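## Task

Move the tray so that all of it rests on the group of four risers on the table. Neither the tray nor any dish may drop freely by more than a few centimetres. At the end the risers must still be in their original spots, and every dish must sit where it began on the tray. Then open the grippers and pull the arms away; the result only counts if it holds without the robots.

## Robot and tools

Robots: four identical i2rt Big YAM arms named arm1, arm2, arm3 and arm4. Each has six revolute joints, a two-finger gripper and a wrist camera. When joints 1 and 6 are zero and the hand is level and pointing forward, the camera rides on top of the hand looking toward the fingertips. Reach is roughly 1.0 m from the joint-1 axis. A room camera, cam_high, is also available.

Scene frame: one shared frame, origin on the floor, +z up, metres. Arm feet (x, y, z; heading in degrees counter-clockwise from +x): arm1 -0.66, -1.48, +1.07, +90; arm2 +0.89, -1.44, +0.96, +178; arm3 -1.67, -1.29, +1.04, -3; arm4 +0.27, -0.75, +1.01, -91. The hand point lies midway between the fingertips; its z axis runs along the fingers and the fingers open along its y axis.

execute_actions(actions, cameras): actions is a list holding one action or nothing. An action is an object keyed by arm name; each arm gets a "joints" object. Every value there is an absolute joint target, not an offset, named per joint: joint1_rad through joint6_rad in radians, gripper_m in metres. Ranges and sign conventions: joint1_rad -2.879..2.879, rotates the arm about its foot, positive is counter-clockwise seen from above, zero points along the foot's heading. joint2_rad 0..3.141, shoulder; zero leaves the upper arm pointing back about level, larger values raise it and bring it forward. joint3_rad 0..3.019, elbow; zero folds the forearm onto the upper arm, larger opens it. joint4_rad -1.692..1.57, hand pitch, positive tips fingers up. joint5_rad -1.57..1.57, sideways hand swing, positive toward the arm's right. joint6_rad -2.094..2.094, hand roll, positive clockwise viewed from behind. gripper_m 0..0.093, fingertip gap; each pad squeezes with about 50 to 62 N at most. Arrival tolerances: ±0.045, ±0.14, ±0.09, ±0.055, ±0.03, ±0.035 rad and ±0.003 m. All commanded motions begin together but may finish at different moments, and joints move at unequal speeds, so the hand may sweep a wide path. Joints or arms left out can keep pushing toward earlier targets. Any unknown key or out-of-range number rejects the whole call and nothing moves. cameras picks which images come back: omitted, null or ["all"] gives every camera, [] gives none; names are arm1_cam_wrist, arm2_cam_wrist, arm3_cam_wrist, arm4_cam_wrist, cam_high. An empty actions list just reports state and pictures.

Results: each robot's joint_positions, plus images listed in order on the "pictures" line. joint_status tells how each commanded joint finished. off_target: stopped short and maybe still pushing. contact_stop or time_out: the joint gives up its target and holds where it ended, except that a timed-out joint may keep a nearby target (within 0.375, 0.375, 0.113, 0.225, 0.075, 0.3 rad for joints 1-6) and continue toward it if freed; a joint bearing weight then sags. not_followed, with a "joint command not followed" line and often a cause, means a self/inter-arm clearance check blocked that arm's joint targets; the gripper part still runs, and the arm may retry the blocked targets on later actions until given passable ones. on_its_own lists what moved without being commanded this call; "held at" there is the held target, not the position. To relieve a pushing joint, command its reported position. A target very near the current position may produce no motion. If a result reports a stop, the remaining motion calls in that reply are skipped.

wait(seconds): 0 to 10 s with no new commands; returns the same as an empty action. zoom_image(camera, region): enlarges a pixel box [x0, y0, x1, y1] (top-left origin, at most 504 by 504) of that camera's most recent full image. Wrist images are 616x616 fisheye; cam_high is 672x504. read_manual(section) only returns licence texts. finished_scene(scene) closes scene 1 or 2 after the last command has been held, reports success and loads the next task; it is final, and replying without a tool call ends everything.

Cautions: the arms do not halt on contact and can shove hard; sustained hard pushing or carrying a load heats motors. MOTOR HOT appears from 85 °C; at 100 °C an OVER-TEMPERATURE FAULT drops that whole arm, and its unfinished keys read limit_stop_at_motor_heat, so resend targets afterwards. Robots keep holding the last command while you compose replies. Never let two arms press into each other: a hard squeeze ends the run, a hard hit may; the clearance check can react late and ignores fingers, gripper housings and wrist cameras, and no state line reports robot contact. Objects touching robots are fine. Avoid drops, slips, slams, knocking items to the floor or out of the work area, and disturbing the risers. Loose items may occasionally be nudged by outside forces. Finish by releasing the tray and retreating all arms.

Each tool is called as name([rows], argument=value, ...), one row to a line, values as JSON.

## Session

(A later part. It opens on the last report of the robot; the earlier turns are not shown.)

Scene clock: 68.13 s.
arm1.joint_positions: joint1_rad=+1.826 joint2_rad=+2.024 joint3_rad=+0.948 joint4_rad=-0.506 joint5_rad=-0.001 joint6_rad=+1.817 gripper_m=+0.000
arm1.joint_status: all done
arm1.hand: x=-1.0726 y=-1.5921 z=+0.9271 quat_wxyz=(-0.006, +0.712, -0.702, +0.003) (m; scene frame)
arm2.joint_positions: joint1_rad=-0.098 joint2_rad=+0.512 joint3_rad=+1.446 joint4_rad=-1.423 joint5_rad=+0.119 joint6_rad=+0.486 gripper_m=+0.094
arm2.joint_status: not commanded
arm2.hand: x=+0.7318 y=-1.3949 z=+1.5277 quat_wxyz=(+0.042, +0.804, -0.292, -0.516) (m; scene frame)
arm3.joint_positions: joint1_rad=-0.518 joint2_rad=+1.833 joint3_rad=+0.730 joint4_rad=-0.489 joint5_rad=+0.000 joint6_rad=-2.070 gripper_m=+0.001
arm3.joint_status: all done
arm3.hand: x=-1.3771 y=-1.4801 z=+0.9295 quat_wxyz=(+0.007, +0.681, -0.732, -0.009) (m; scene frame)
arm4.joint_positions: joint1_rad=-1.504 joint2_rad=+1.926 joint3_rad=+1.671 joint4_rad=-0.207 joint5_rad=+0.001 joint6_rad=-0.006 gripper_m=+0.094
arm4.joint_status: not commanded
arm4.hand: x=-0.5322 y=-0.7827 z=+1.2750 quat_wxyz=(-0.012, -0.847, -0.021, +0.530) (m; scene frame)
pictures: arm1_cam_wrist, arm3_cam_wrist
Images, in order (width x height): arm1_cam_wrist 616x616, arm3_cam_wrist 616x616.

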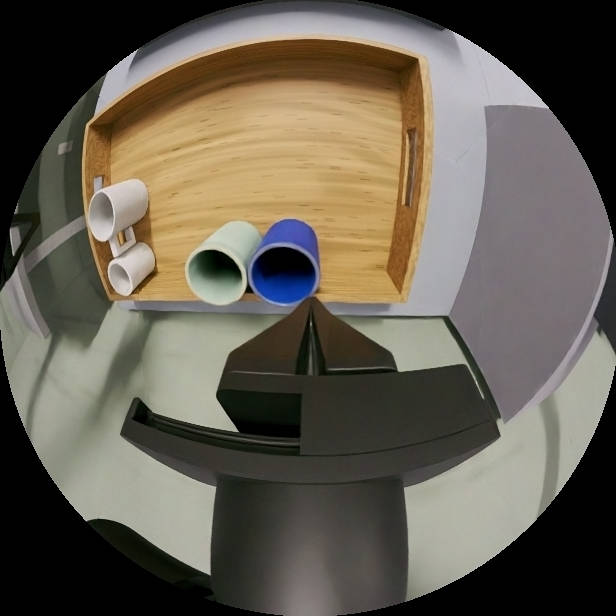

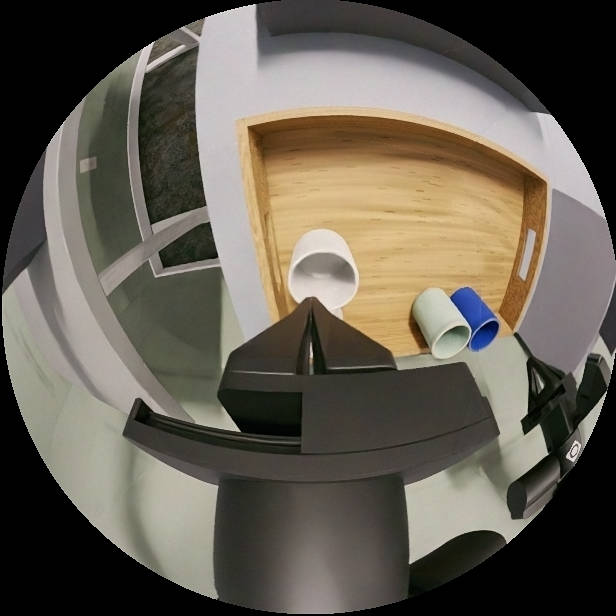

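execute_actions(actions=[])

Scene clock: 84.13 s.
arm1.joint_positions: joint1_rad=+1.826 joint2_rad=+2.024 joint3_rad=+0.948 joint4_rad=-0.506 joint5_rad=-0.001 joint6_rad=+1.817 gripper_m=+0.000
arm1.joint_status: all done
arm1.hand: x=-1.0726 y=-1.5921 z=+0.9271 quat_wxyz=(-0.006, +0.712, -0.703, +0.003) (m; scene frame)
arm2.joint_positions: joint1_rad=-0.098 joint2_rad=+0.512 joint3_rad=+1.446 joint4_rad=-1.423 joint5_rad=+0.119 joint6_rad=+0.486 gripper_m=+0.094
arm2.joint_status: not commanded
arm2.hand: x=+0.7318 y=-1.3949 z=+1.5277 quat_wxyz=(+0.042, +0.804, -0.292, -0.516) (m; scene frame)
arm3.joint_positions: joint1_rad=-0.518 joint2_rad=+1.833 joint3_rad=+0.730 joint4_rad=-0.489 joint5_rad=+0.000 joint6_rad=-2.070 gripper_m=+0.001
arm3.joint_status: all done
arm3.hand: x=-1.3771 y=-1.4801 z=+0.9295 quat_wxyz=(+0.007, +0.681, -0.732, -0.009) (m; scene frame)
arm4.joint_positions: joint1_rad=-1.504 joint2_rad=+1.926 joint3_rad=+1.671 joint4_rad=-0.207 joint5_rad=+0.001 joint6_rad=-0.006 gripper_m=+0.094
arm4.joint_status: not commanded
arm4.hand: x=-0.5322 y=-0.7827 z=+1.2750 quat_wxyz=(-0.012, -0.847, -0.021, +0.530) (m; scene frame)
pictures: arm1_cam_wrist, arm2_cam_wrist, arm3_cam_wrist, arm4_cam_wrist, cam_high
Images, in order (width x height): arm1_cam_wrist 616x616, arm2_cam_wrist 616x616, arm3_cam_wrist 616x616, arm4_cam_wrist 616x616, cam_high 672x504.

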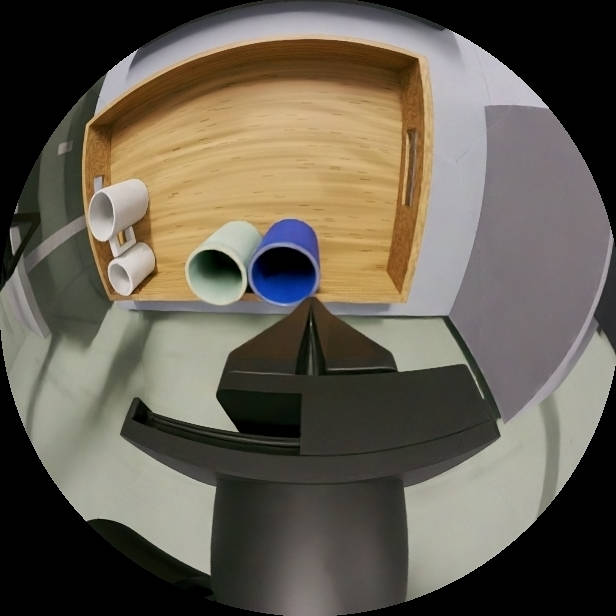

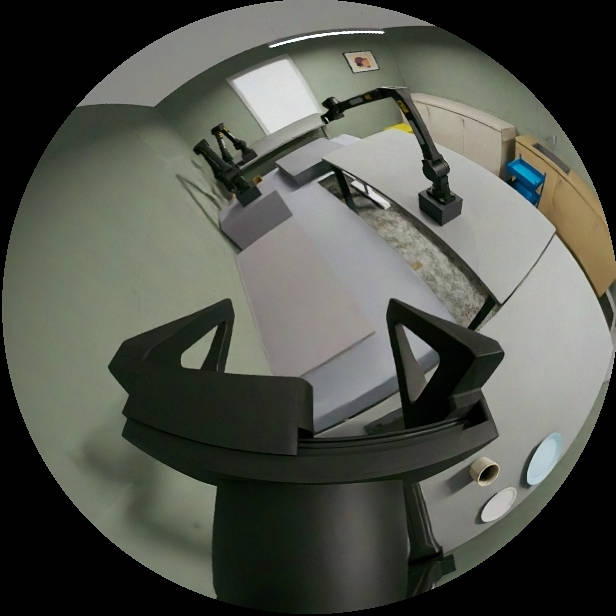

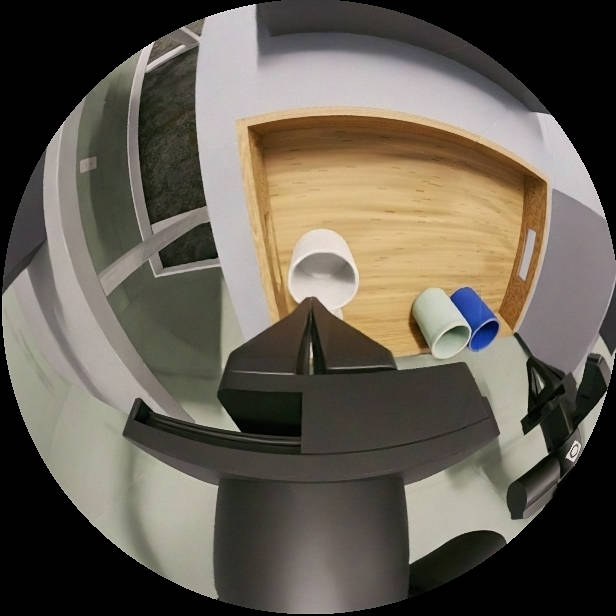

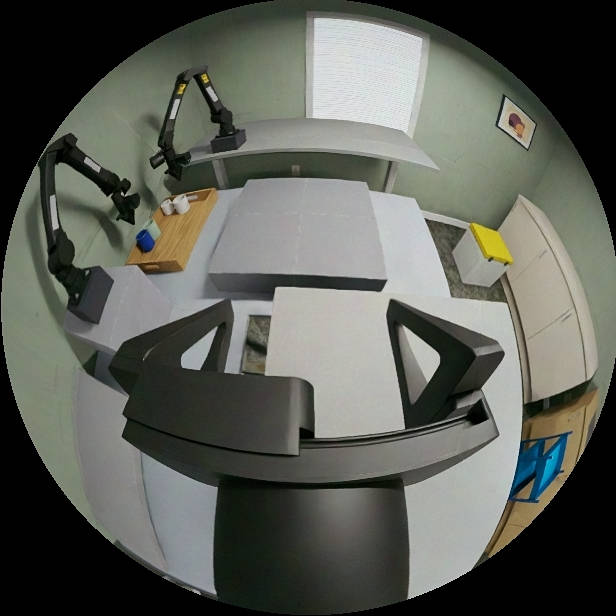

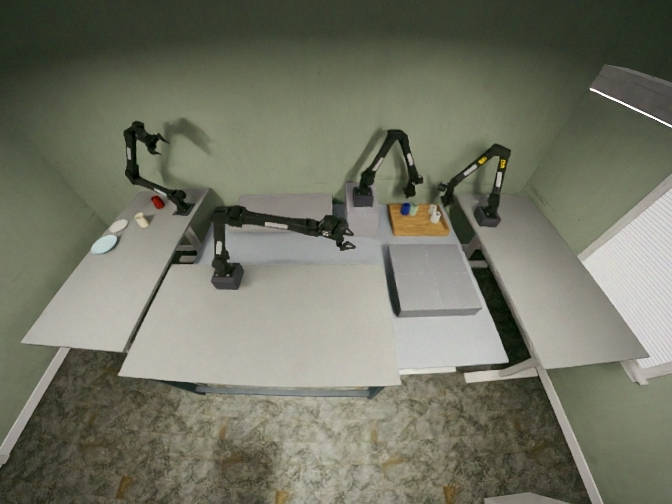

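execute_actions([
  {"arm1":{"joints":{"joint2_rad":2.119,"joint3_rad":1.025,"joint4_rad":-0.47}},"arm3":{"joints":{"joint1_rad":-0.505,"joint2_rad":1.919,"joint3_rad":0.755,"joint4_rad":-0.39}}},
], cameras=["arm1_cam_wrist","arm3_cam_wrist"])

execute_actions([
  {"arm1":{"joints":{"joint2_rad":2.22,"joint3_rad":1.045,"joint4_rad":-0.39}},"arm3":{"joints":{"joint2_rad":2.04,"joint3_rad":0.77,"joint4_rad":-0.29}}},
], cameras=["arm1_cam_wrist","arm3_cam_wrist"])

Scene clock: 91.10 s.
arm1.joint_positions: joint1_rad=+1.826 joint2_rad=+2.101 joint3_rad=+1.013 joint4_rad=-0.479 joint5_rad=-0.001 joint6_rad=+1.818 gripper_m=+0.000
arm1.joint_status: all done
arm1.hand: x=-1.0946 y=-1.5979 z=+0.9062 quat_wxyz=(+0.000, +0.711, -0.703, +0.000) (m; scene frame)
arm2.joint_positions: joint1_rad=-0.098 joint2_rad=+0.512 joint3_rad=+1.446 joint4_rad=-1.423 joint5_rad=+0.119 joint6_rad=+0.486 gripper_m=+0.094
arm2.joint_status: not commanded
arm2.hand: x=+0.7318 y=-1.3949 z=+1.5277 quat_wxyz=(+0.042, +0.804, -0.292, -0.516) (m; scene frame)
arm3.joint_positions: joint1_rad=-0.516 joint2_rad=+1.911 joint3_rad=+0.732 joint4_rad=-0.400 joint5_rad=+0.000 joint6_rad=-2.070 gripper_m=+0.001
arm3.joint_status: all done
arm3.hand: x=-1.3733 y=-1.4818 z=+0.9037 quat_wxyz=(+0.005, +0.682, -0.731, -0.002) (m; scene frame)
arm4.joint_positions: joint1_rad=-1.504 joint2_rad=+1.926 joint3_rad=+1.671 joint4_rad=-0.207 joint5_rad=+0.001 joint6_rad=-0.006 gripper_m=+0.094
arm4.joint_status: not commanded
arm4.hand: x=-0.5322 y=-0.7827 z=+1.2750 quat_wxyz=(-0.012, -0.847, -0.021, +0.530) (m; scene frame)
pictures: arm1_cam_wrist, arm3_cam_wrist
Images, in order (width x height): arm1_cam_wrist 616x616, arm3_cam_wrist 616x616.

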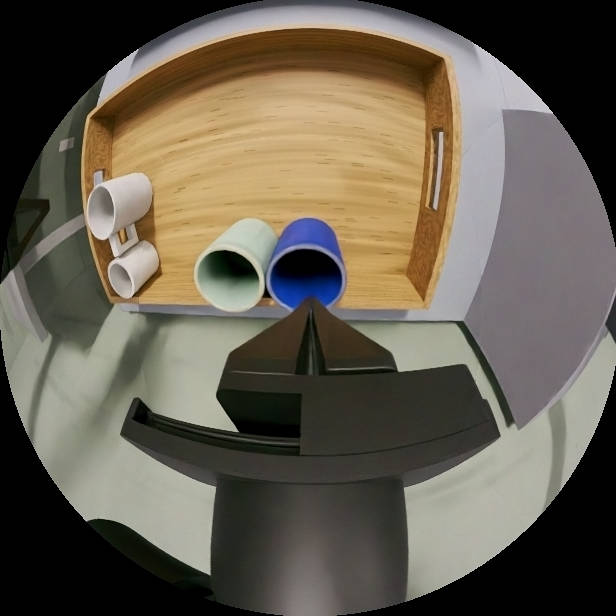

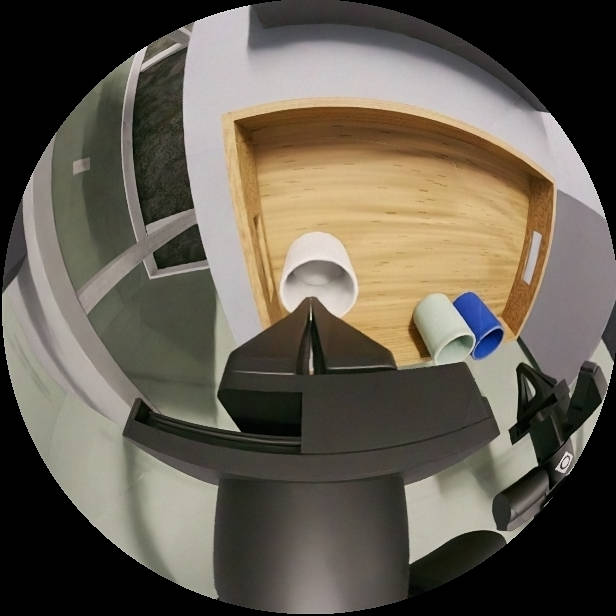

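Scene clock: 92.00 s.
arm1.joint_positions: joint1_rad=+1.826 joint2_rad=+2.212 joint3_rad=+1.033 joint4_rad=-0.402 joint5_rad=-0.001 joint6_rad=+1.818 gripper_m=+0.000
arm1.joint_status: all done
arm1.hand: x=-1.0908 y=-1.5968 z=+0.8623 quat_wxyz=(-0.006, +0.711, -0.703, +0.003) (m; scene frame)
arm2.joint_positions: joint1_rad=-0.098 joint2_rad=+0.512 joint3_rad=+1.446 joint4_rad=-1.423 joint5_rad=+0.119 joint6_rad=+0.486 gripper_m=+0.094
arm2.joint_status: not commanded
arm2.hand: x=+0.7318 y=-1.3949 z=+1.5277 quat_wxyz=(+0.042, +0.804, -0.292, -0.516) (m; scene frame)
arm3.joint_positions: joint1_rad=-0.516 joint2_rad=+2.036 joint3_rad=+0.757 joint4_rad=-0.299 joint5_rad=+0.000 joint6_rad=-2.070 gripper_m=+0.001
arm3.joint_status: all done
arm3.hand: x=-1.3697 y=-1.4844 z=+0.8647 quat_wxyz=(+0.005, +0.682, -0.731, -0.001) (m; scene frame)
arm4.joint_positions: joint1_rad=-1.504 joint2_rad=+1.926 joint3_rad=+1.671 joint4_rad=-0.207 joint5_rad=+0.001 joint6_rad=-0.006 gripper_m=+0.094
arm4.joint_status: not commanded
arm4.hand: x=-0.5322 y=-0.7827 z=+1.2750 quat_wxyz=(-0.012, -0.847, -0.021, +0.530) (m; scene frame)
pictures: arm1_cam_wrist, arm3_cam_wrist
Images, in order (width x height): arm1_cam_wrist 616x616, arm3_cam_wrist 616x616.

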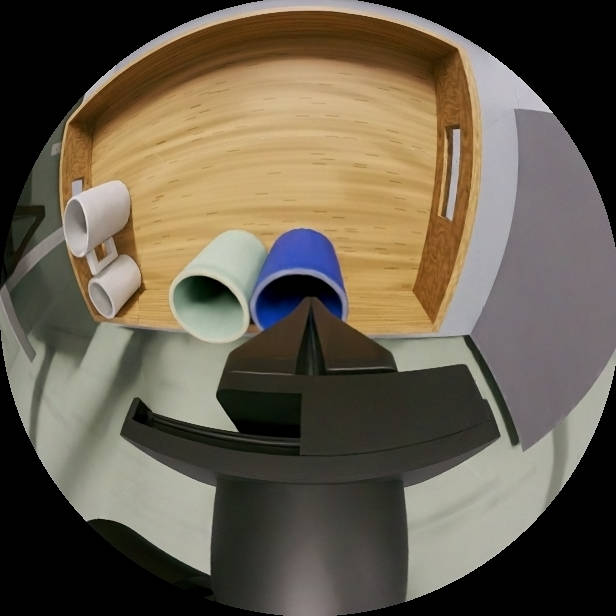

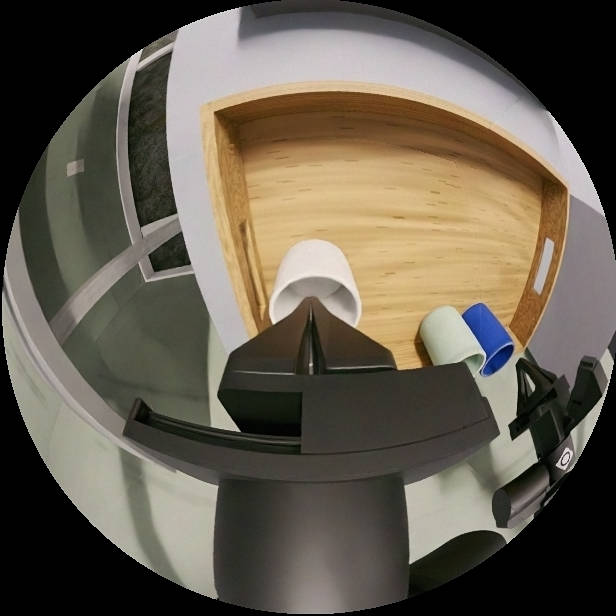

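execute_actions([
  {"arm1":{"joints":{"joint2_rad":2.09,"joint3_rad":0.99,"joint4_rad":-0.46}},"arm3":{"joints":{"joint2_rad":1.92,"joint4_rad":-0.39}}},
], cameras=[])

execute_actions([
  {"arm1":{"joints":{"joint1_rad":1.85,"joint2_rad":2.12,"joint3_rad":0.935,"joint4_rad":-0.39,"joint6_rad":1.844,"gripper_m":0.032}},"arm3":{"joints":{"joint1_rad":-0.478,"joint2_rad":1.985,"joint3_rad":0.84,"joint4_rad":-0.42,"gripper_m":0.032}}},
], cameras=[])

execute_actions([
  {"arm1":{"joints":{"joint2_rad":2.21,"joint3_rad":0.972,"joint4_rad":-0.325}},"arm3":{"joints":{"joint2_rad":2.08,"joint3_rad":0.855,"joint4_rad":-0.33}}},
], cameras=["arm1_cam_wrist","arm3_cam_wrist"])

Scene clock: 100.40 s.
arm1.joint_positions: joint1_rad=+1.826 joint2_rad=+2.080 joint3_rad=+0.983 joint4_rad=-0.450 joint5_rad=-0.001 joint6_rad=+1.818 gripper_m=+0.000
arm1.joint_status: all done
arm1.hand: x=-1.0909 y=-1.5969 z=+0.9104 quat_wxyz=(+0.009, +0.711, -0.703, -0.006) (m; scene frame)
arm2.joint_positions: joint1_rad=-0.098 joint2_rad=+0.512 joint3_rad=+1.446 joint4_rad=-1.423 joint5_rad=+0.119 joint6_rad=+0.486 gripper_m=+0.094
arm2.joint_status: not commanded
arm2.hand: x=+0.7318 y=-1.3949 z=+1.5277 quat_wxyz=(+0.042, +0.804, -0.292, -0.516) (m; scene frame)
arm3.joint_positions: joint1_rad=-0.516 joint2_rad=+1.925 joint3_rad=+0.757 joint4_rad=-0.382 joint5_rad=+0.000 joint6_rad=-2.070 gripper_m=+0.001
arm3.joint_status: all done
arm3.hand: x=-1.3603 y=-1.4901 z=+0.9028 quat_wxyz=(+0.001, +0.682, -0.731, +0.012) (m; scene frame)
arm4.joint_positions: joint1_rad=-1.504 joint2_rad=+1.926 joint3_rad=+1.671 joint4_rad=-0.207 joint5_rad=+0.001 joint6_rad=-0.006 gripper_m=+0.094
arm4.joint_status: not commanded
arm4.hand: x=-0.5322 y=-0.7827 z=+1.2750 quat_wxyz=(-0.012, -0.847, -0.021, +0.530) (m; scene frame)
pictures: none
No camera images: the call's "cameras" was empty. Leave "cameras" out to get every camera's image.

Scene clock: 101.23 s.
arm1.joint_positions: joint1_rad=+1.838 joint2_rad=+2.101 joint3_rad=+0.935 joint4_rad=-0.404 joint5_rad=-0.001 joint6_rad=+1.831 gripper_m=+0.032
arm1.joint_status: all done
arm1.hand: x=-1.0668 y=-1.5958 z=+0.8938 quat_wxyz=(-0.001, +0.711, -0.703, +0.000) (m; scene frame)
arm2.joint_positions: joint1_rad=-0.098 joint2_rad=+0.512 joint3_rad=+1.446 joint4_rad=-1.423 joint5_rad=+0.119 joint6_rad=+0.486 gripper_m=+0.094
arm2.joint_status: not commanded
arm2.hand: x=+0.7318 y=-1.3949 z=+1.5277 quat_wxyz=(+0.042, +0.804, -0.292, -0.516) (m; scene frame)
arm3.joint_positions: joint1_rad=-0.483 joint2_rad=+1.970 joint3_rad=+0.820 joint4_rad=-0.412 joint5_rad=+0.000 joint6_rad=-2.071 gripper_m=+0.032
arm3.joint_status: all done
arm3.hand: x=-1.3382 y=-1.4891 z=+0.8964 quat_wxyz=(+0.003, +0.694, -0.719, +0.006) (m; scene frame)
arm4.joint_positions: joint1_rad=-1.504 joint2_rad=+1.926 joint3_rad=+1.671 joint4_rad=-0.207 joint5_rad=+0.001 joint6_rad=-0.006 gripper_m=+0.094
arm4.joint_status: not commanded
arm4.hand: x=-0.5322 y=-0.7827 z=+1.2750 quat_wxyz=(-0.012, -0.847, -0.021, +0.530) (m; scene frame)
pictures: none
No camera images: the call's "cameras" was empty. Leave "cameras" out to get every camera's image.

Scene clock: 102.20 s.
arm1.joint_positions: joint1_rad=+1.838 joint2_rad=+2.199 joint3_rad=+0.962 joint4_rad=-0.337 joint5_rad=-0.001 joint6_rad=+1.831 gripper_m=+0.032
arm1.joint_status: all done
arm1.hand: x=-1.0677 y=-1.5960 z=+0.8581 quat_wxyz=(-0.003, +0.711, -0.703, +0.001) (m; scene frame)
arm2.joint_positions: joint1_rad=-0.098 joint2_rad=+0.512 joint3_rad=+1.446 joint4_rad=-1.423 joint5_rad=+0.119 joint6_rad=+0.486 gripper_m=+0.094
arm2.joint_status: not commanded
arm2.hand: x=+0.7318 y=-1.3949 z=+1.5277 quat_wxyz=(+0.042, +0.804, -0.292, -0.516) (m; scene frame)
arm3.joint_positions: joint1_rad=-0.483 joint2_rad=+2.074 joint3_rad=+0.838 joint4_rad=-0.339 joint5_rad=+0.000 joint6_rad=-2.071 gripper_m=+0.032
arm3.joint_status: all done
arm3.hand: x=-1.3400 y=-1.4884 z=+0.8605 quat_wxyz=(+0.004, +0.694, -0.720, +0.000) (m; scene frame)
arm4.joint_positions: joint1_rad=-1.504 joint2_rad=+1.926 joint3_rad=+1.671 joint4_rad=-0.207 joint5_rad=+0.001 joint6_rad=-0.006 gripper_m=+0.094
arm4.joint_status: not commanded
arm4.hand: x=-0.5322 y=-0.7827 z=+1.2750 quat_wxyz=(-0.012, -0.847, -0.021, +0.530) (m; scene frame)
pictures: arm1_cam_wrist, arm3_cam_wrist
Images, in order (width x height): arm1_cam_wrist 616x616, arm3_cam_wrist 616x616.

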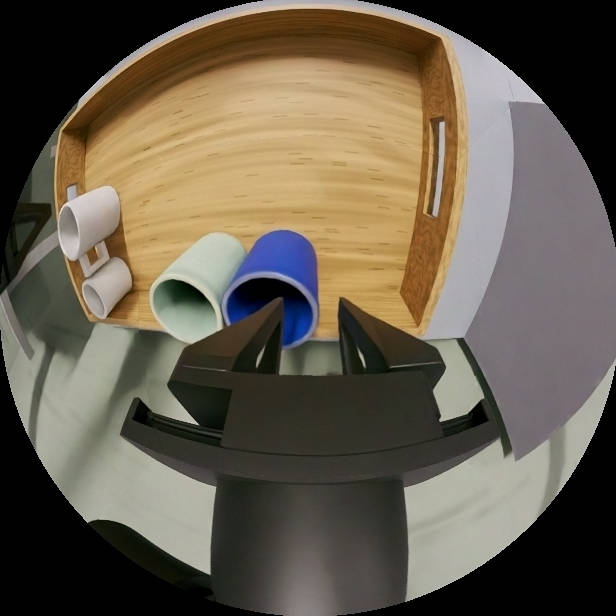

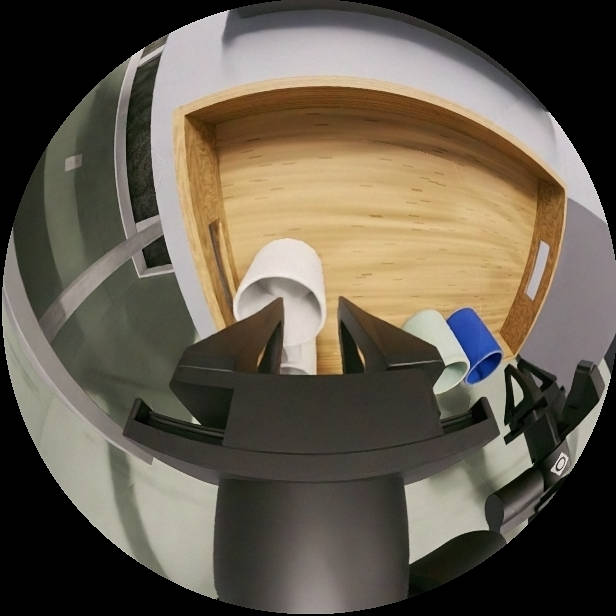

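execute_actions([
  {"arm1":{"joints":{"joint2_rad":2.275,"joint3_rad":0.985,"joint4_rad":-0.28}},"arm3":{"joints":{"joint2_rad":2.155,"joint3_rad":0.88,"joint4_rad":-0.27}}},
], cameras=[])

execute_actions([
  {"arm1":{"joints":{"gripper_m":0}},"arm3":{"joints":{"gripper_m":0}}},
], cameras=[])

execute_actions([
  {"arm1":{"joints":{"joint2_rad":2.20,"joint3_rad":0.96,"joint4_rad":-0.33}},"arm3":{"joints":{"joint2_rad":2.085,"joint3_rad":0.85,"joint4_rad":-0.33}}},
], cameras=["arm1_cam_wrist","arm3_cam_wrist"])

Scene clock: 106.87 s.
arm1.joint_positions: joint1_rad=+1.838 joint2_rad=+2.259 joint3_rad=+0.974 joint4_rad=-0.293 joint5_rad=-0.001 joint6_rad=+1.831 gripper_m=+0.032
arm1.joint_status: all done
arm1.hand: x=-1.0648 y=-1.5952 z=+0.8355 quat_wxyz=(-0.004, +0.711, -0.703, +0.002) (m; scene frame)
arm2.joint_positions: joint1_rad=-0.098 joint2_rad=+0.512 joint3_rad=+1.446 joint4_rad=-1.423 joint5_rad=+0.119 joint6_rad=+0.486 gripper_m=+0.094
arm2.joint_status: not commanded
arm2.hand: x=+0.7318 y=-1.3949 z=+1.5277 quat_wxyz=(+0.042, +0.804, -0.292, -0.516) (m; scene frame)
arm3.joint_positions: joint1_rad=-0.483 joint2_rad=+2.144 joint3_rad=+0.867 joint4_rad=-0.278 joint5_rad=+0.000 joint6_rad=-2.071 gripper_m=+0.032
arm3.joint_status: all done
arm3.hand: x=-1.3306 y=-1.4942 z=+0.8384 quat_wxyz=(+0.002, +0.694, -0.719, +0.010) (m; scene frame)
arm4.joint_positions: joint1_rad=-1.504 joint2_rad=+1.926 joint3_rad=+1.671 joint4_rad=-0.207 joint5_rad=+0.001 joint6_rad=-0.006 gripper_m=+0.094
arm4.joint_status: not commanded
arm4.hand: x=-0.5322 y=-0.7827 z=+1.2750 quat_wxyz=(-0.012, -0.847, -0.021, +0.530) (m; scene frame)
pictures: none
No camera images: the call's "cameras" was empty. Leave "cameras" out to get every camera's image.

Scene clock: 107.40 s.
arm1.joint_positions: joint1_rad=+1.838 joint2_rad=+2.259 joint3_rad=+0.974 joint4_rad=-0.293 joint5_rad=-0.001 joint6_rad=+1.831 gripper_m=+0.000
arm1.joint_status: all done
arm1.hand: x=-1.0648 y=-1.5952 z=+0.8355 quat_wxyz=(-0.004, +0.711, -0.703, +0.002) (m; scene frame)
arm2.joint_positions: joint1_rad=-0.098 joint2_rad=+0.512 joint3_rad=+1.446 joint4_rad=-1.423 joint5_rad=+0.119 joint6_rad=+0.486 gripper_m=+0.094
arm2.joint_status: not commanded
arm2.hand: x=+0.7318 y=-1.3949 z=+1.5277 quat_wxyz=(+0.042, +0.804, -0.292, -0.516) (m; scene frame)
arm3.joint_positions: joint1_rad=-0.483 joint2_rad=+2.144 joint3_rad=+0.867 joint4_rad=-0.278 joint5_rad=+0.000 joint6_rad=-2.071 gripper_m=+0.001
arm3.joint_status: all done
arm3.hand: x=-1.3306 y=-1.4942 z=+0.8384 quat_wxyz=(+0.002, +0.694, -0.719, +0.010) (m; scene frame)
arm4.joint_positions: joint1_rad=-1.504 joint2_rad=+1.926 joint3_rad=+1.671 joint4_rad=-0.207 joint5_rad=+0.001 joint6_rad=-0.006 gripper_m=+0.094
arm4.joint_status: not commanded
arm4.hand: x=-0.5322 y=-0.7827 z=+1.2750 quat_wxyz=(-0.012, -0.847, -0.021, +0.530) (m; scene frame)
pictures: none
No camera images: the call's "cameras" was empty. Leave "cameras" out to get every camera's image.

Scene clock: 108.20 s.
arm1.joint_positions: joint1_rad=+1.838 joint2_rad=+2.202 joint3_rad=+0.960 joint4_rad=-0.318 joint5_rad=-0.001 joint6_rad=+1.831 gripper_m=+0.000
arm1.joint_status: all done
arm1.hand: x=-1.0699 y=-1.5966 z=+0.8567 quat_wxyz=(+0.003, +0.711, -0.703, -0.002) (m; scene frame)
arm2.joint_positions: joint1_rad=-0.098 joint2_rad=+0.512 joint3_rad=+1.446 joint4_rad=-1.423 joint5_rad=+0.119 joint6_rad=+0.486 gripper_m=+0.094
arm2.joint_status: not commanded
arm2.hand: x=+0.7318 y=-1.3949 z=+1.5277 quat_wxyz=(+0.042, +0.804, -0.292, -0.516) (m; scene frame)
arm3.joint_positions: joint1_rad=-0.483 joint2_rad=+2.104 joint3_rad=+0.850 joint4_rad=-0.322 joint5_rad=+0.000 joint6_rad=-2.071 gripper_m=+0.001
arm3.joint_status: all done
arm3.hand: x=-1.3379 y=-1.4897 z=+0.8510 quat_wxyz=(+0.005, +0.694, -0.720, -0.001) (m; scene frame)
arm4.joint_positions: joint1_rad=-1.504 joint2_rad=+1.926 joint3_rad=+1.671 joint4_rad=-0.207 joint5_rad=+0.001 joint6_rad=-0.006 gripper_m=+0.094
arm4.joint_status: not commanded
arm4.hand: x=-0.5322 y=-0.7827 z=+1.2750 quat_wxyz=(-0.012, -0.847, -0.021, +0.530) (m; scene frame)
pictures: arm1_cam_wrist, arm3_cam_wrist
Images, in order (width x height): arm1_cam_wrist 616x616, arm3_cam_wrist 616x616.

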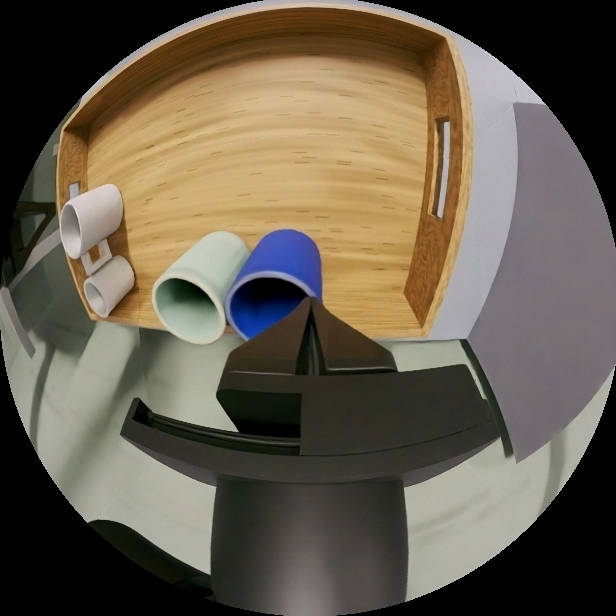

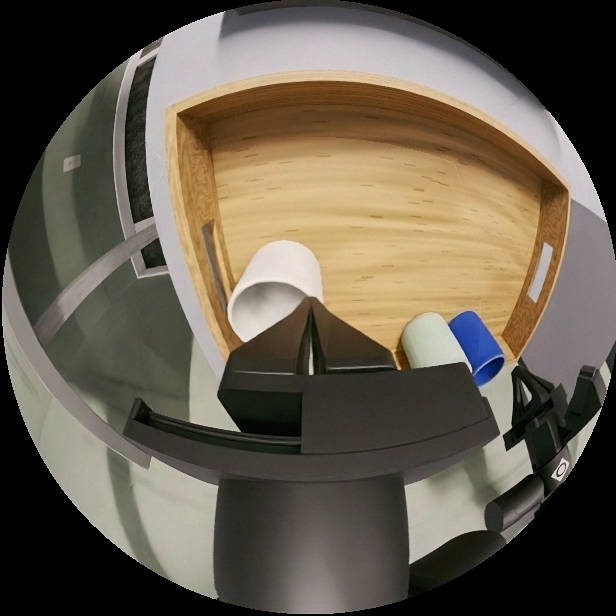

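execute_actions([
  {"arm1":{"joints":{"joint1_rad":1.902,"joint6_rad":1.9,"gripper_m":0.035}},"arm3":{"joints":{"joint1_rad":-0.548,"joint2_rad":2.08,"joint3_rad":0.905,"joint4_rad":-0.38,"joint6_rad":-2.09,"gripper_m":0.035}}},
], cameras=[])

execute_actions([
  {"arm1":{"joints":{"joint2_rad":2.35,"joint3_rad":1.02,"joint4_rad":-0.23}},"arm3":{"joints":{"joint2_rad":2.245,"joint3_rad":0.94,"joint4_rad":-0.25}}},
], cameras=["arm1_cam_wrist","arm3_cam_wrist"])

Scene clock: 117.63 s.
arm1.joint_positions: joint1_rad=+1.900 joint2_rad=+2.202 joint3_rad=+0.960 joint4_rad=-0.318 joint5_rad=-0.001 joint6_rad=+1.887 gripper_m=+0.035
arm1.joint_status: all done
arm1.hand: x=-1.0621 y=-1.6218 z=+0.8567 quat_wxyz=(+0.003, +0.713, -0.701, -0.002) (m; scene frame)
arm2.joint_positions: joint1_rad=-0.098 joint2_rad=+0.512 joint3_rad=+1.446 joint4_rad=-1.423 joint5_rad=+0.119 joint6_rad=+0.486 gripper_m=+0.094
arm2.joint_status: not commanded
arm2.hand: x=+0.7318 y=-1.3949 z=+1.5277 quat_wxyz=(+0.042, +0.804, -0.292, -0.516) (m; scene frame)
arm3.joint_positions: joint1_rad=-0.550 joint2_rad=+2.103 joint3_rad=+0.888 joint4_rad=-0.372 joint5_rad=+0.000 joint6_rad=-2.080 gripper_m=+0.035
arm3.joint_status: all done
arm3.hand: x=-1.3425 y=-1.5181 z=+0.8565 quat_wxyz=(+0.005, +0.673, -0.739, -0.005) (m; scene frame)
arm4.joint_positions: joint1_rad=-1.504 joint2_rad=+1.926 joint3_rad=+1.671 joint4_rad=-0.207 joint5_rad=+0.001 joint6_rad=-0.006 gripper_m=+0.094
arm4.joint_status: not commanded
arm4.hand: x=-0.5322 y=-0.7827 z=+1.2750 quat_wxyz=(-0.012, -0.847, -0.021, +0.530) (m; scene frame)
pictures: none
No camera images: the call's "cameras" was empty. Leave "cameras" out to get every camera's image.

Scene clock: 118.67 s.
arm1.joint_positions: joint1_rad=+1.900 joint2_rad=+2.274 joint3_rad=+1.018 joint4_rad=-0.250 joint5_rad=-0.003 joint6_rad=+1.887 gripper_m=+0.035
arm1.joint_status: all done
arm1.hand: x=-1.0870 y=-1.6307 z=+0.8346 quat_wxyz=(+0.028, +0.713, -0.701, -0.013) (m; scene frame)
arm2.joint_positions: joint1_rad=-0.098 joint2_rad=+0.512 joint3_rad=+1.446 joint4_rad=-1.423 joint5_rad=+0.119 joint6_rad=+0.486 gripper_m=+0.094
arm2.joint_status: not commanded
arm2.hand: x=+0.7318 y=-1.3949 z=+1.5277 quat_wxyz=(+0.042, +0.804, -0.292, -0.516) (m; scene frame)
arm3.joint_positions: joint1_rad=-0.550 joint2_rad=+2.244 joint3_rad=+0.936 joint4_rad=-0.258 joint5_rad=+0.000 joint6_rad=-2.080 gripper_m=+0.035
arm3.joint_status: all done
arm3.hand: x=-1.3345 y=-1.5241 z=+0.8076 quat_wxyz=(+0.003, +0.674, -0.739, +0.005) (m; scene frame)
arm4.joint_positions: joint1_rad=-1.504 joint2_rad=+1.926 joint3_rad=+1.671 joint4_rad=-0.207 joint5_rad=+0.001 joint6_rad=-0.006 gripper_m=+0.094
arm4.joint_status: not commanded
arm4.hand: x=-0.5322 y=-0.7827 z=+1.2750 quat_wxyz=(-0.012, -0.847, -0.021, +0.530) (m; scene frame)
pictures: arm1_cam_wrist, arm3_cam_wrist
Images, in order (width x height): arm1_cam_wrist 616x616, arm3_cam_wrist 616x616.

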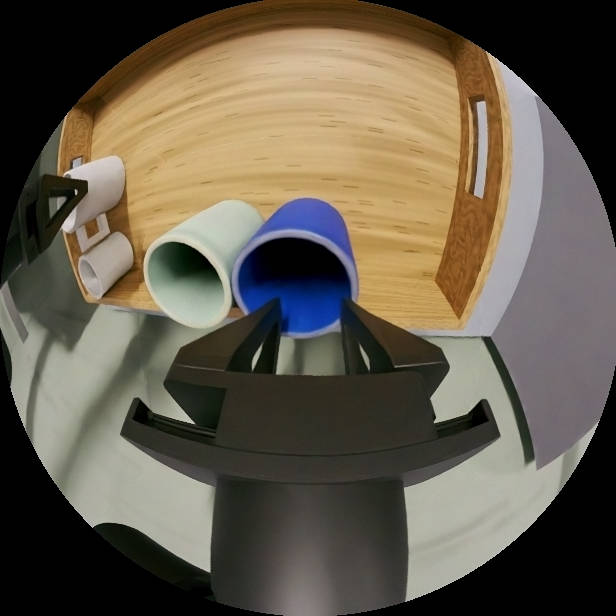

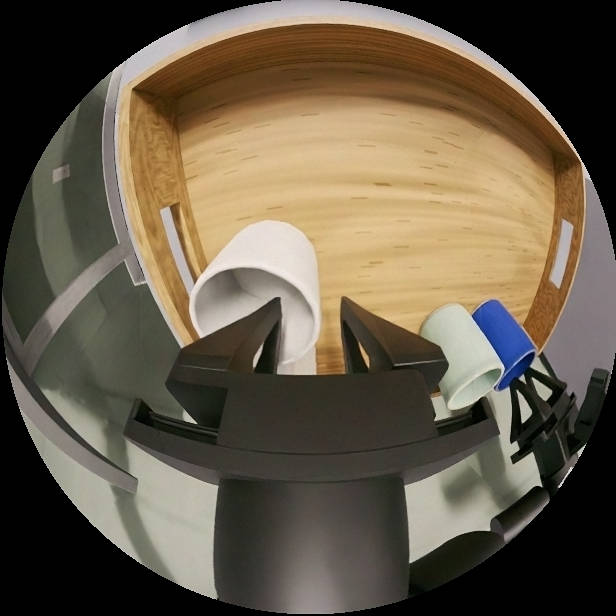

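execute_actions([
  {"arm1":{"joints":{"joint2_rad":2.21,"joint4_rad":-0.28}},"arm3":{"joints":{"gripper_m":0}}},
], cameras=[])

execute_actions([
  {"arm1":{"joints":{"joint3_rad":0.955,"joint4_rad":-0.32,"gripper_m":0.045}},"arm3":{"joints":{"joint2_rad":2.18,"joint3_rad":0.915,"joint4_rad":-0.30}}},
], cameras=[])

execute_actions([
  {"arm1":{"joints":{"joint2_rad":2.28,"joint3_rad":0.985,"joint4_rad":-0.285}}},
], cameras=["arm1_cam_wrist","arm3_cam_wrist"])

Scene clock: 122.17 s.
arm1.joint_positions: joint1_rad=+1.900 joint2_rad=+2.209 joint3_rad=+1.018 joint4_rad=-0.268 joint5_rad=-0.003 joint6_rad=+1.887 gripper_m=+0.035
arm1.joint_status: all done
arm1.hand: x=-1.1047 y=-1.6369 z=+0.8629 quat_wxyz=(+0.049, +0.712, -0.700, -0.023) (m; scene frame)
arm2.joint_positions: joint1_rad=-0.098 joint2_rad=+0.512 joint3_rad=+1.446 joint4_rad=-1.423 joint5_rad=+0.119 joint6_rad=+0.486 gripper_m=+0.094
arm2.joint_status: not commanded
arm2.hand: x=+0.7318 y=-1.3949 z=+1.5277 quat_wxyz=(+0.042, +0.804, -0.292, -0.516) (m; scene frame)
arm3.joint_positions: joint1_rad=-0.550 joint2_rad=+2.244 joint3_rad=+0.935 joint4_rad=-0.254 joint5_rad=+0.000 joint6_rad=-2.084 gripper_m=+0.004
arm3.joint_status: gripper_m off_target (ended at +0.004, target +0.000)
arm3.hand: x=-1.3346 y=-1.5241 z=+0.8075 quat_wxyz=(+0.003, +0.675, -0.738, +0.006) (m; scene frame)
arm4.joint_positions: joint1_rad=-1.504 joint2_rad=+1.926 joint3_rad=+1.671 joint4_rad=-0.207 joint5_rad=+0.001 joint6_rad=-0.006 gripper_m=+0.094
arm4.joint_status: not commanded
arm4.hand: x=-0.5322 y=-0.7827 z=+1.2750 quat_wxyz=(-0.012, -0.847, -0.021, +0.530) (m; scene frame)
pictures: none
No camera images: the call's "cameras" was empty. Leave "cameras" out to get every camera's image.

Scene clock: 123.03 s.
arm1.joint_positions: joint1_rad=+1.900 joint2_rad=+2.208 joint3_rad=+0.949 joint4_rad=-0.311 joint5_rad=-0.003 joint6_rad=+1.888 gripper_m=+0.045
arm1.joint_status: all done
arm1.hand: x=-1.0555 y=-1.6198 z=+0.8528 quat_wxyz=(-0.001, +0.713, -0.701, +0.001) (m; scene frame)
arm2.joint_positions: joint1_rad=-0.098 joint2_rad=+0.512 joint3_rad=+1.446 joint4_rad=-1.423 joint5_rad=+0.119 joint6_rad=+0.486 gripper_m=+0.094
arm2.joint_status: not commanded
arm2.hand: x=+0.7318 y=-1.3949 z=+1.5277 quat_wxyz=(+0.042, +0.804, -0.292, -0.516) (m; scene frame)
arm3.joint_positions: joint1_rad=-0.550 joint2_rad=+2.216 joint3_rad=+0.913 joint4_rad=-0.292 joint5_rad=+0.000 joint6_rad=-2.084 gripper_m=+0.004
arm3.joint_status: all done
arm3.hand: x=-1.3453 y=-1.5167 z=+0.8160 quat_wxyz=(+0.006, +0.675, -0.738, -0.010) (m; scene frame)
arm4.joint_positions: joint1_rad=-1.504 joint2_rad=+1.926 joint3_rad=+1.671 joint4_rad=-0.207 joint5_rad=+0.001 joint6_rad=-0.006 gripper_m=+0.094
arm4.joint_status: not commanded
arm4.hand: x=-0.5322 y=-0.7827 z=+1.2750 quat_wxyz=(-0.012, -0.847, -0.021, +0.530) (m; scene frame)
pictures: none
No camera images: the call's "cameras" was empty. Leave "cameras" out to get every camera's image.

Scene clock: 123.80 s.
arm1.joint_positions: joint1_rad=+1.900 joint2_rad=+2.261 joint3_rad=+0.975 joint4_rad=-0.296 joint5_rad=-0.003 joint6_rad=+1.888 gripper_m=+0.045
arm1.joint_status: all done
arm1.hand: x=-1.0562 y=-1.6201 z=+0.8346 quat_wxyz=(-0.006, +0.713, -0.701, +0.004) (m; scene frame)
arm2.joint_positions: joint1_rad=-0.098 joint2_rad=+0.512 joint3_rad=+1.446 joint4_rad=-1.423 joint5_rad=+0.119 joint6_rad=+0.486 gripper_m=+0.094
arm2.joint_status: not commanded
arm2.hand: x=+0.7318 y=-1.3949 z=+1.5277 quat_wxyz=(+0.042, +0.804, -0.292, -0.516) (m; scene frame)
arm3.joint_positions: joint1_rad=-0.550 joint2_rad=+2.216 joint3_rad=+0.913 joint4_rad=-0.292 joint5_rad=+0.000 joint6_rad=-2.084 gripper_m=+0.004
arm3.joint_status: not commanded
arm3.hand: x=-1.3453 y=-1.5167 z=+0.8160 quat_wxyz=(+0.006, +0.675, -0.738, -0.010) (m; scene frame)
arm4.joint_positions: joint1_rad=-1.504 joint2_rad=+1.926 joint3_rad=+1.671 joint4_rad=-0.207 joint5_rad=+0.001 joint6_rad=-0.006 gripper_m=+0.094
arm4.joint_status: not commanded
arm4.hand: x=-0.5322 y=-0.7827 z=+1.2750 quat_wxyz=(-0.012, -0.847, -0.021, +0.530) (m; scene frame)
pictures: arm1_cam_wrist, arm3_cam_wrist
Images, in order (width x height): arm1_cam_wrist 616x616, arm3_cam_wrist 616x616.

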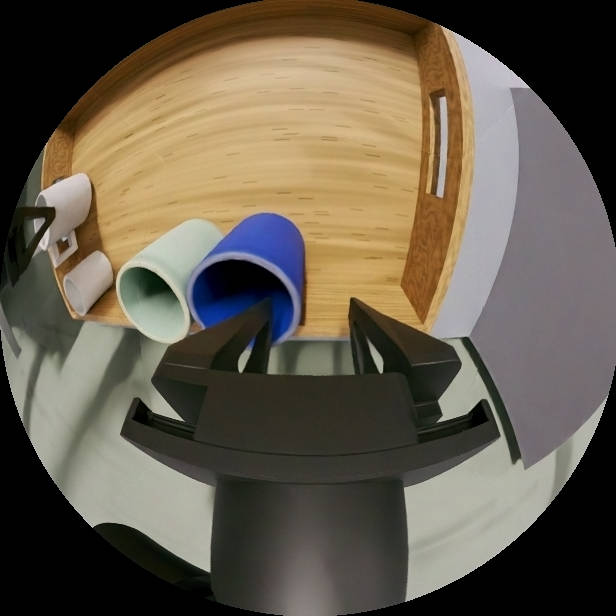

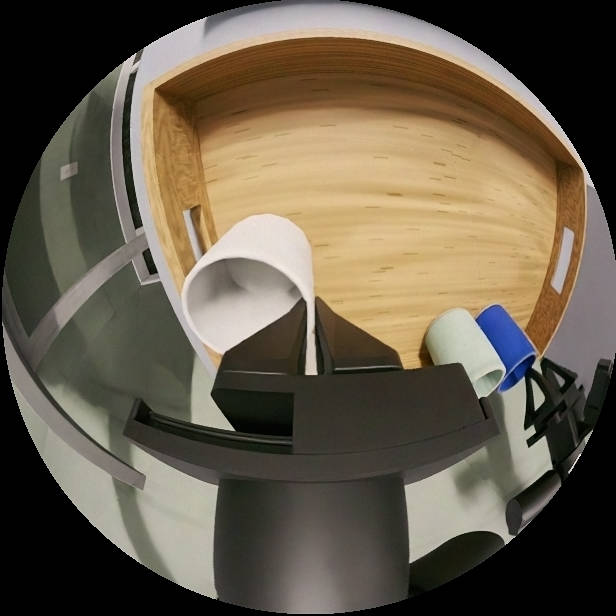

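execute_actions([
  {"arm1":{"joints":{"joint2_rad":2.345,"joint3_rad":1.01,"joint4_rad":-0.235}},"arm3":{"joints":{"joint1_rad":-0.43,"joint2_rad":2.16,"joint3_rad":0.935,"joint4_rad":-0.29,"joint6_rad":-1.955}}},
], cameras=[])

execute_actions([
  {"arm1":{"joints":{"gripper_m":0}},"arm3":{"joints":{"joint1_rad":-0.308,"joint6_rad":-1.835}}},
], cameras=[])

execute_actions([
  {"arm1":{"joints":{"joint2_rad":2.26,"joint3_rad":0.97,"joint4_rad":-0.26}},"arm3":{"joints":{"joint2_rad":2.245,"joint4_rad":-0.25}}},
], cameras=["arm1_cam_wrist","arm3_cam_wrist"])

Scene clock: 129.13 s.
arm1.joint_positions: joint1_rad=+1.900 joint2_rad=+2.328 joint3_rad=+1.002 joint4_rad=-0.247 joint5_rad=-0.003 joint6_rad=+1.888 gripper_m=+0.045
arm1.joint_status: all done
arm1.hand: x=-1.0595 y=-1.6212 z=+0.8105 quat_wxyz=(-0.002, +0.713, -0.701, +0.002) (m; scene frame)
arm2.joint_positions: joint1_rad=-0.098 joint2_rad=+0.512 joint3_rad=+1.446 joint4_rad=-1.423 joint5_rad=+0.119 joint6_rad=+0.486 gripper_m=+0.094
arm2.joint_status: not commanded
arm2.hand: x=+0.7318 y=-1.3949 z=+1.5277 quat_wxyz=(+0.042, +0.804, -0.292, -0.516) (m; scene frame)
arm3.joint_positions: joint1_rad=-0.420 joint2_rad=+2.194 joint3_rad=+0.915 joint4_rad=-0.292 joint5_rad=-0.004 joint6_rad=-1.965 gripper_m=+0.004
arm3.joint_status: all done
arm3.hand: x=-1.3102 y=-1.4759 z=+0.8242 quat_wxyz=(+0.002, +0.679, -0.734, +0.002) (m; scene frame)
arm4.joint_positions: joint1_rad=-1.504 joint2_rad=+1.926 joint3_rad=+1.671 joint4_rad=-0.207 joint5_rad=+0.001 joint6_rad=-0.006 gripper_m=+0.094
arm4.joint_status: not commanded
arm4.hand: x=-0.5322 y=-0.7827 z=+1.2750 quat_wxyz=(-0.012, -0.847, -0.021, +0.530) (m; scene frame)
pictures: none
No camera images: the call's "cameras" was empty. Leave "cameras" out to get every camera's image.

Scene clock: 130.17 s.
arm1.joint_positions: joint1_rad=+1.900 joint2_rad=+2.328 joint3_rad=+1.001 joint4_rad=-0.245 joint5_rad=-0.003 joint6_rad=+1.890 gripper_m=+0.006
arm1.joint_status: gripper_m off_target (ended at +0.006, target +0.000)
arm1.hand: x=-1.0594 y=-1.6211 z=+0.8104 quat_wxyz=(-0.001, +0.712, -0.702, +0.002) (m; scene frame)
arm2.joint_positions: joint1_rad=-0.098 joint2_rad=+0.512 joint3_rad=+1.446 joint4_rad=-1.423 joint5_rad=+0.119 joint6_rad=+0.486 gripper_m=+0.094
arm2.joint_status: not commanded
arm2.hand: x=+0.7318 y=-1.3949 z=+1.5277 quat_wxyz=(+0.042, +0.804, -0.292, -0.516) (m; scene frame)
arm3.joint_positions: joint1_rad=-0.298 joint2_rad=+2.194 joint3_rad=+0.915 joint4_rad=-0.292 joint5_rad=-0.003 joint6_rad=-1.846 gripper_m=+0.004
arm3.joint_status: all done
arm3.hand: x=-1.2904 y=-1.4305 z=+0.8237 quat_wxyz=(+0.002, +0.680, -0.733, +0.001) (m; scene frame)
arm4.joint_positions: joint1_rad=-1.504 joint2_rad=+1.926 joint3_rad=+1.671 joint4_rad=-0.207 joint5_rad=+0.001 joint6_rad=-0.006 gripper_m=+0.094
arm4.joint_status: not commanded
arm4.hand: x=-0.5322 y=-0.7827 z=+1.2750 quat_wxyz=(-0.012, -0.847, -0.021, +0.530) (m; scene frame)
pictures: none
No camera images: the call's "cameras" was empty. Leave "cameras" out to get every camera's image.

Scene clock: 131.03 s.
arm1.joint_positions: joint1_rad=+1.900 joint2_rad=+2.291 joint3_rad=+0.963 joint4_rad=-0.254 joint5_rad=-0.003 joint6_rad=+1.890 gripper_m=+0.006
arm1.joint_status: all done
arm1.hand: x=-1.0481 y=-1.6172 z=+0.8214 quat_wxyz=(-0.006, +0.712, -0.702, +0.004) (m; scene frame)
arm2.joint_positions: joint1_rad=-0.098 joint2_rad=+0.512 joint3_rad=+1.446 joint4_rad=-1.423 joint5_rad=+0.119 joint6_rad=+0.486 gripper_m=+0.094
arm2.joint_status: not commanded
arm2.hand: x=+0.7318 y=-1.3949 z=+1.5277 quat_wxyz=(+0.042, +0.804, -0.292, -0.516) (m; scene frame)
arm3.joint_positions: joint1_rad=-0.298 joint2_rad=+2.239 joint3_rad=+0.922 joint4_rad=-0.254 joint5_rad=-0.003 joint6_rad=-1.845 gripper_m=+0.004
arm3.joint_status: all done
arm3.hand: x=-1.2923 y=-1.4299 z=+0.8074 quat_wxyz=(+0.002, +0.679, -0.734, +0.002) (m; scene frame)
arm4.joint_positions: joint1_rad=-1.504 joint2_rad=+1.926 joint3_rad=+1.671 joint4_rad=-0.207 joint5_rad=+0.001 joint6_rad=-0.006 gripper_m=+0.094
arm4.joint_status: not commanded
arm4.hand: x=-0.5322 y=-0.7827 z=+1.2750 quat_wxyz=(-0.012, -0.847, -0.021, +0.530) (m; scene frame)
pictures: arm1_cam_wrist, arm3_cam_wrist
Images, in order (width x height): arm1_cam_wrist 616x616, arm3_cam_wrist 616x616.

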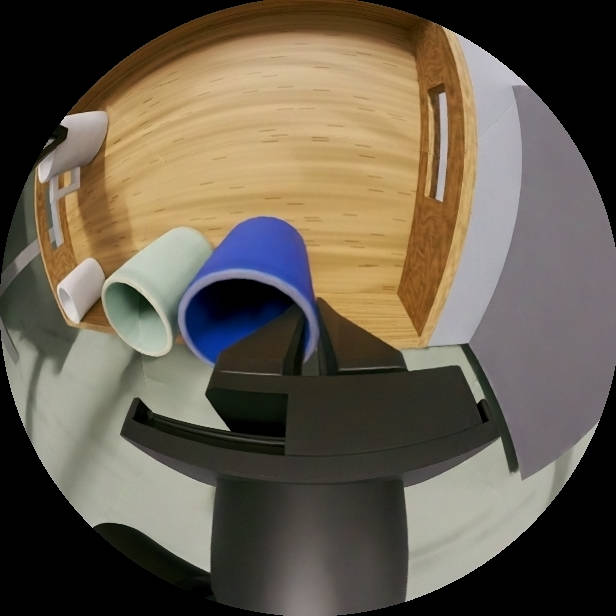

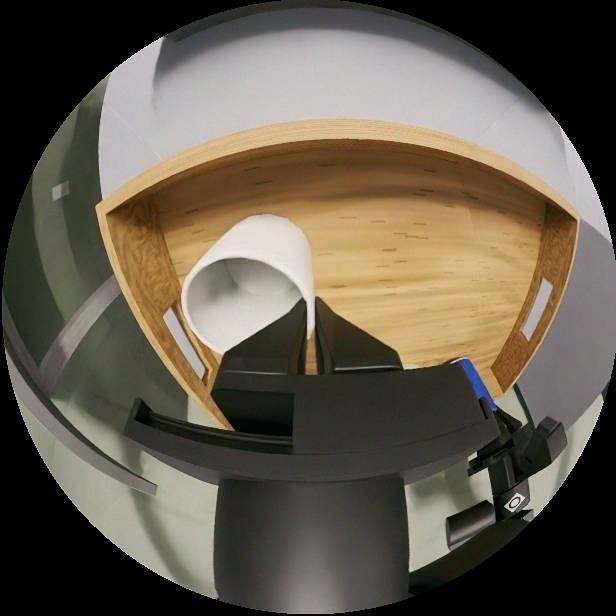

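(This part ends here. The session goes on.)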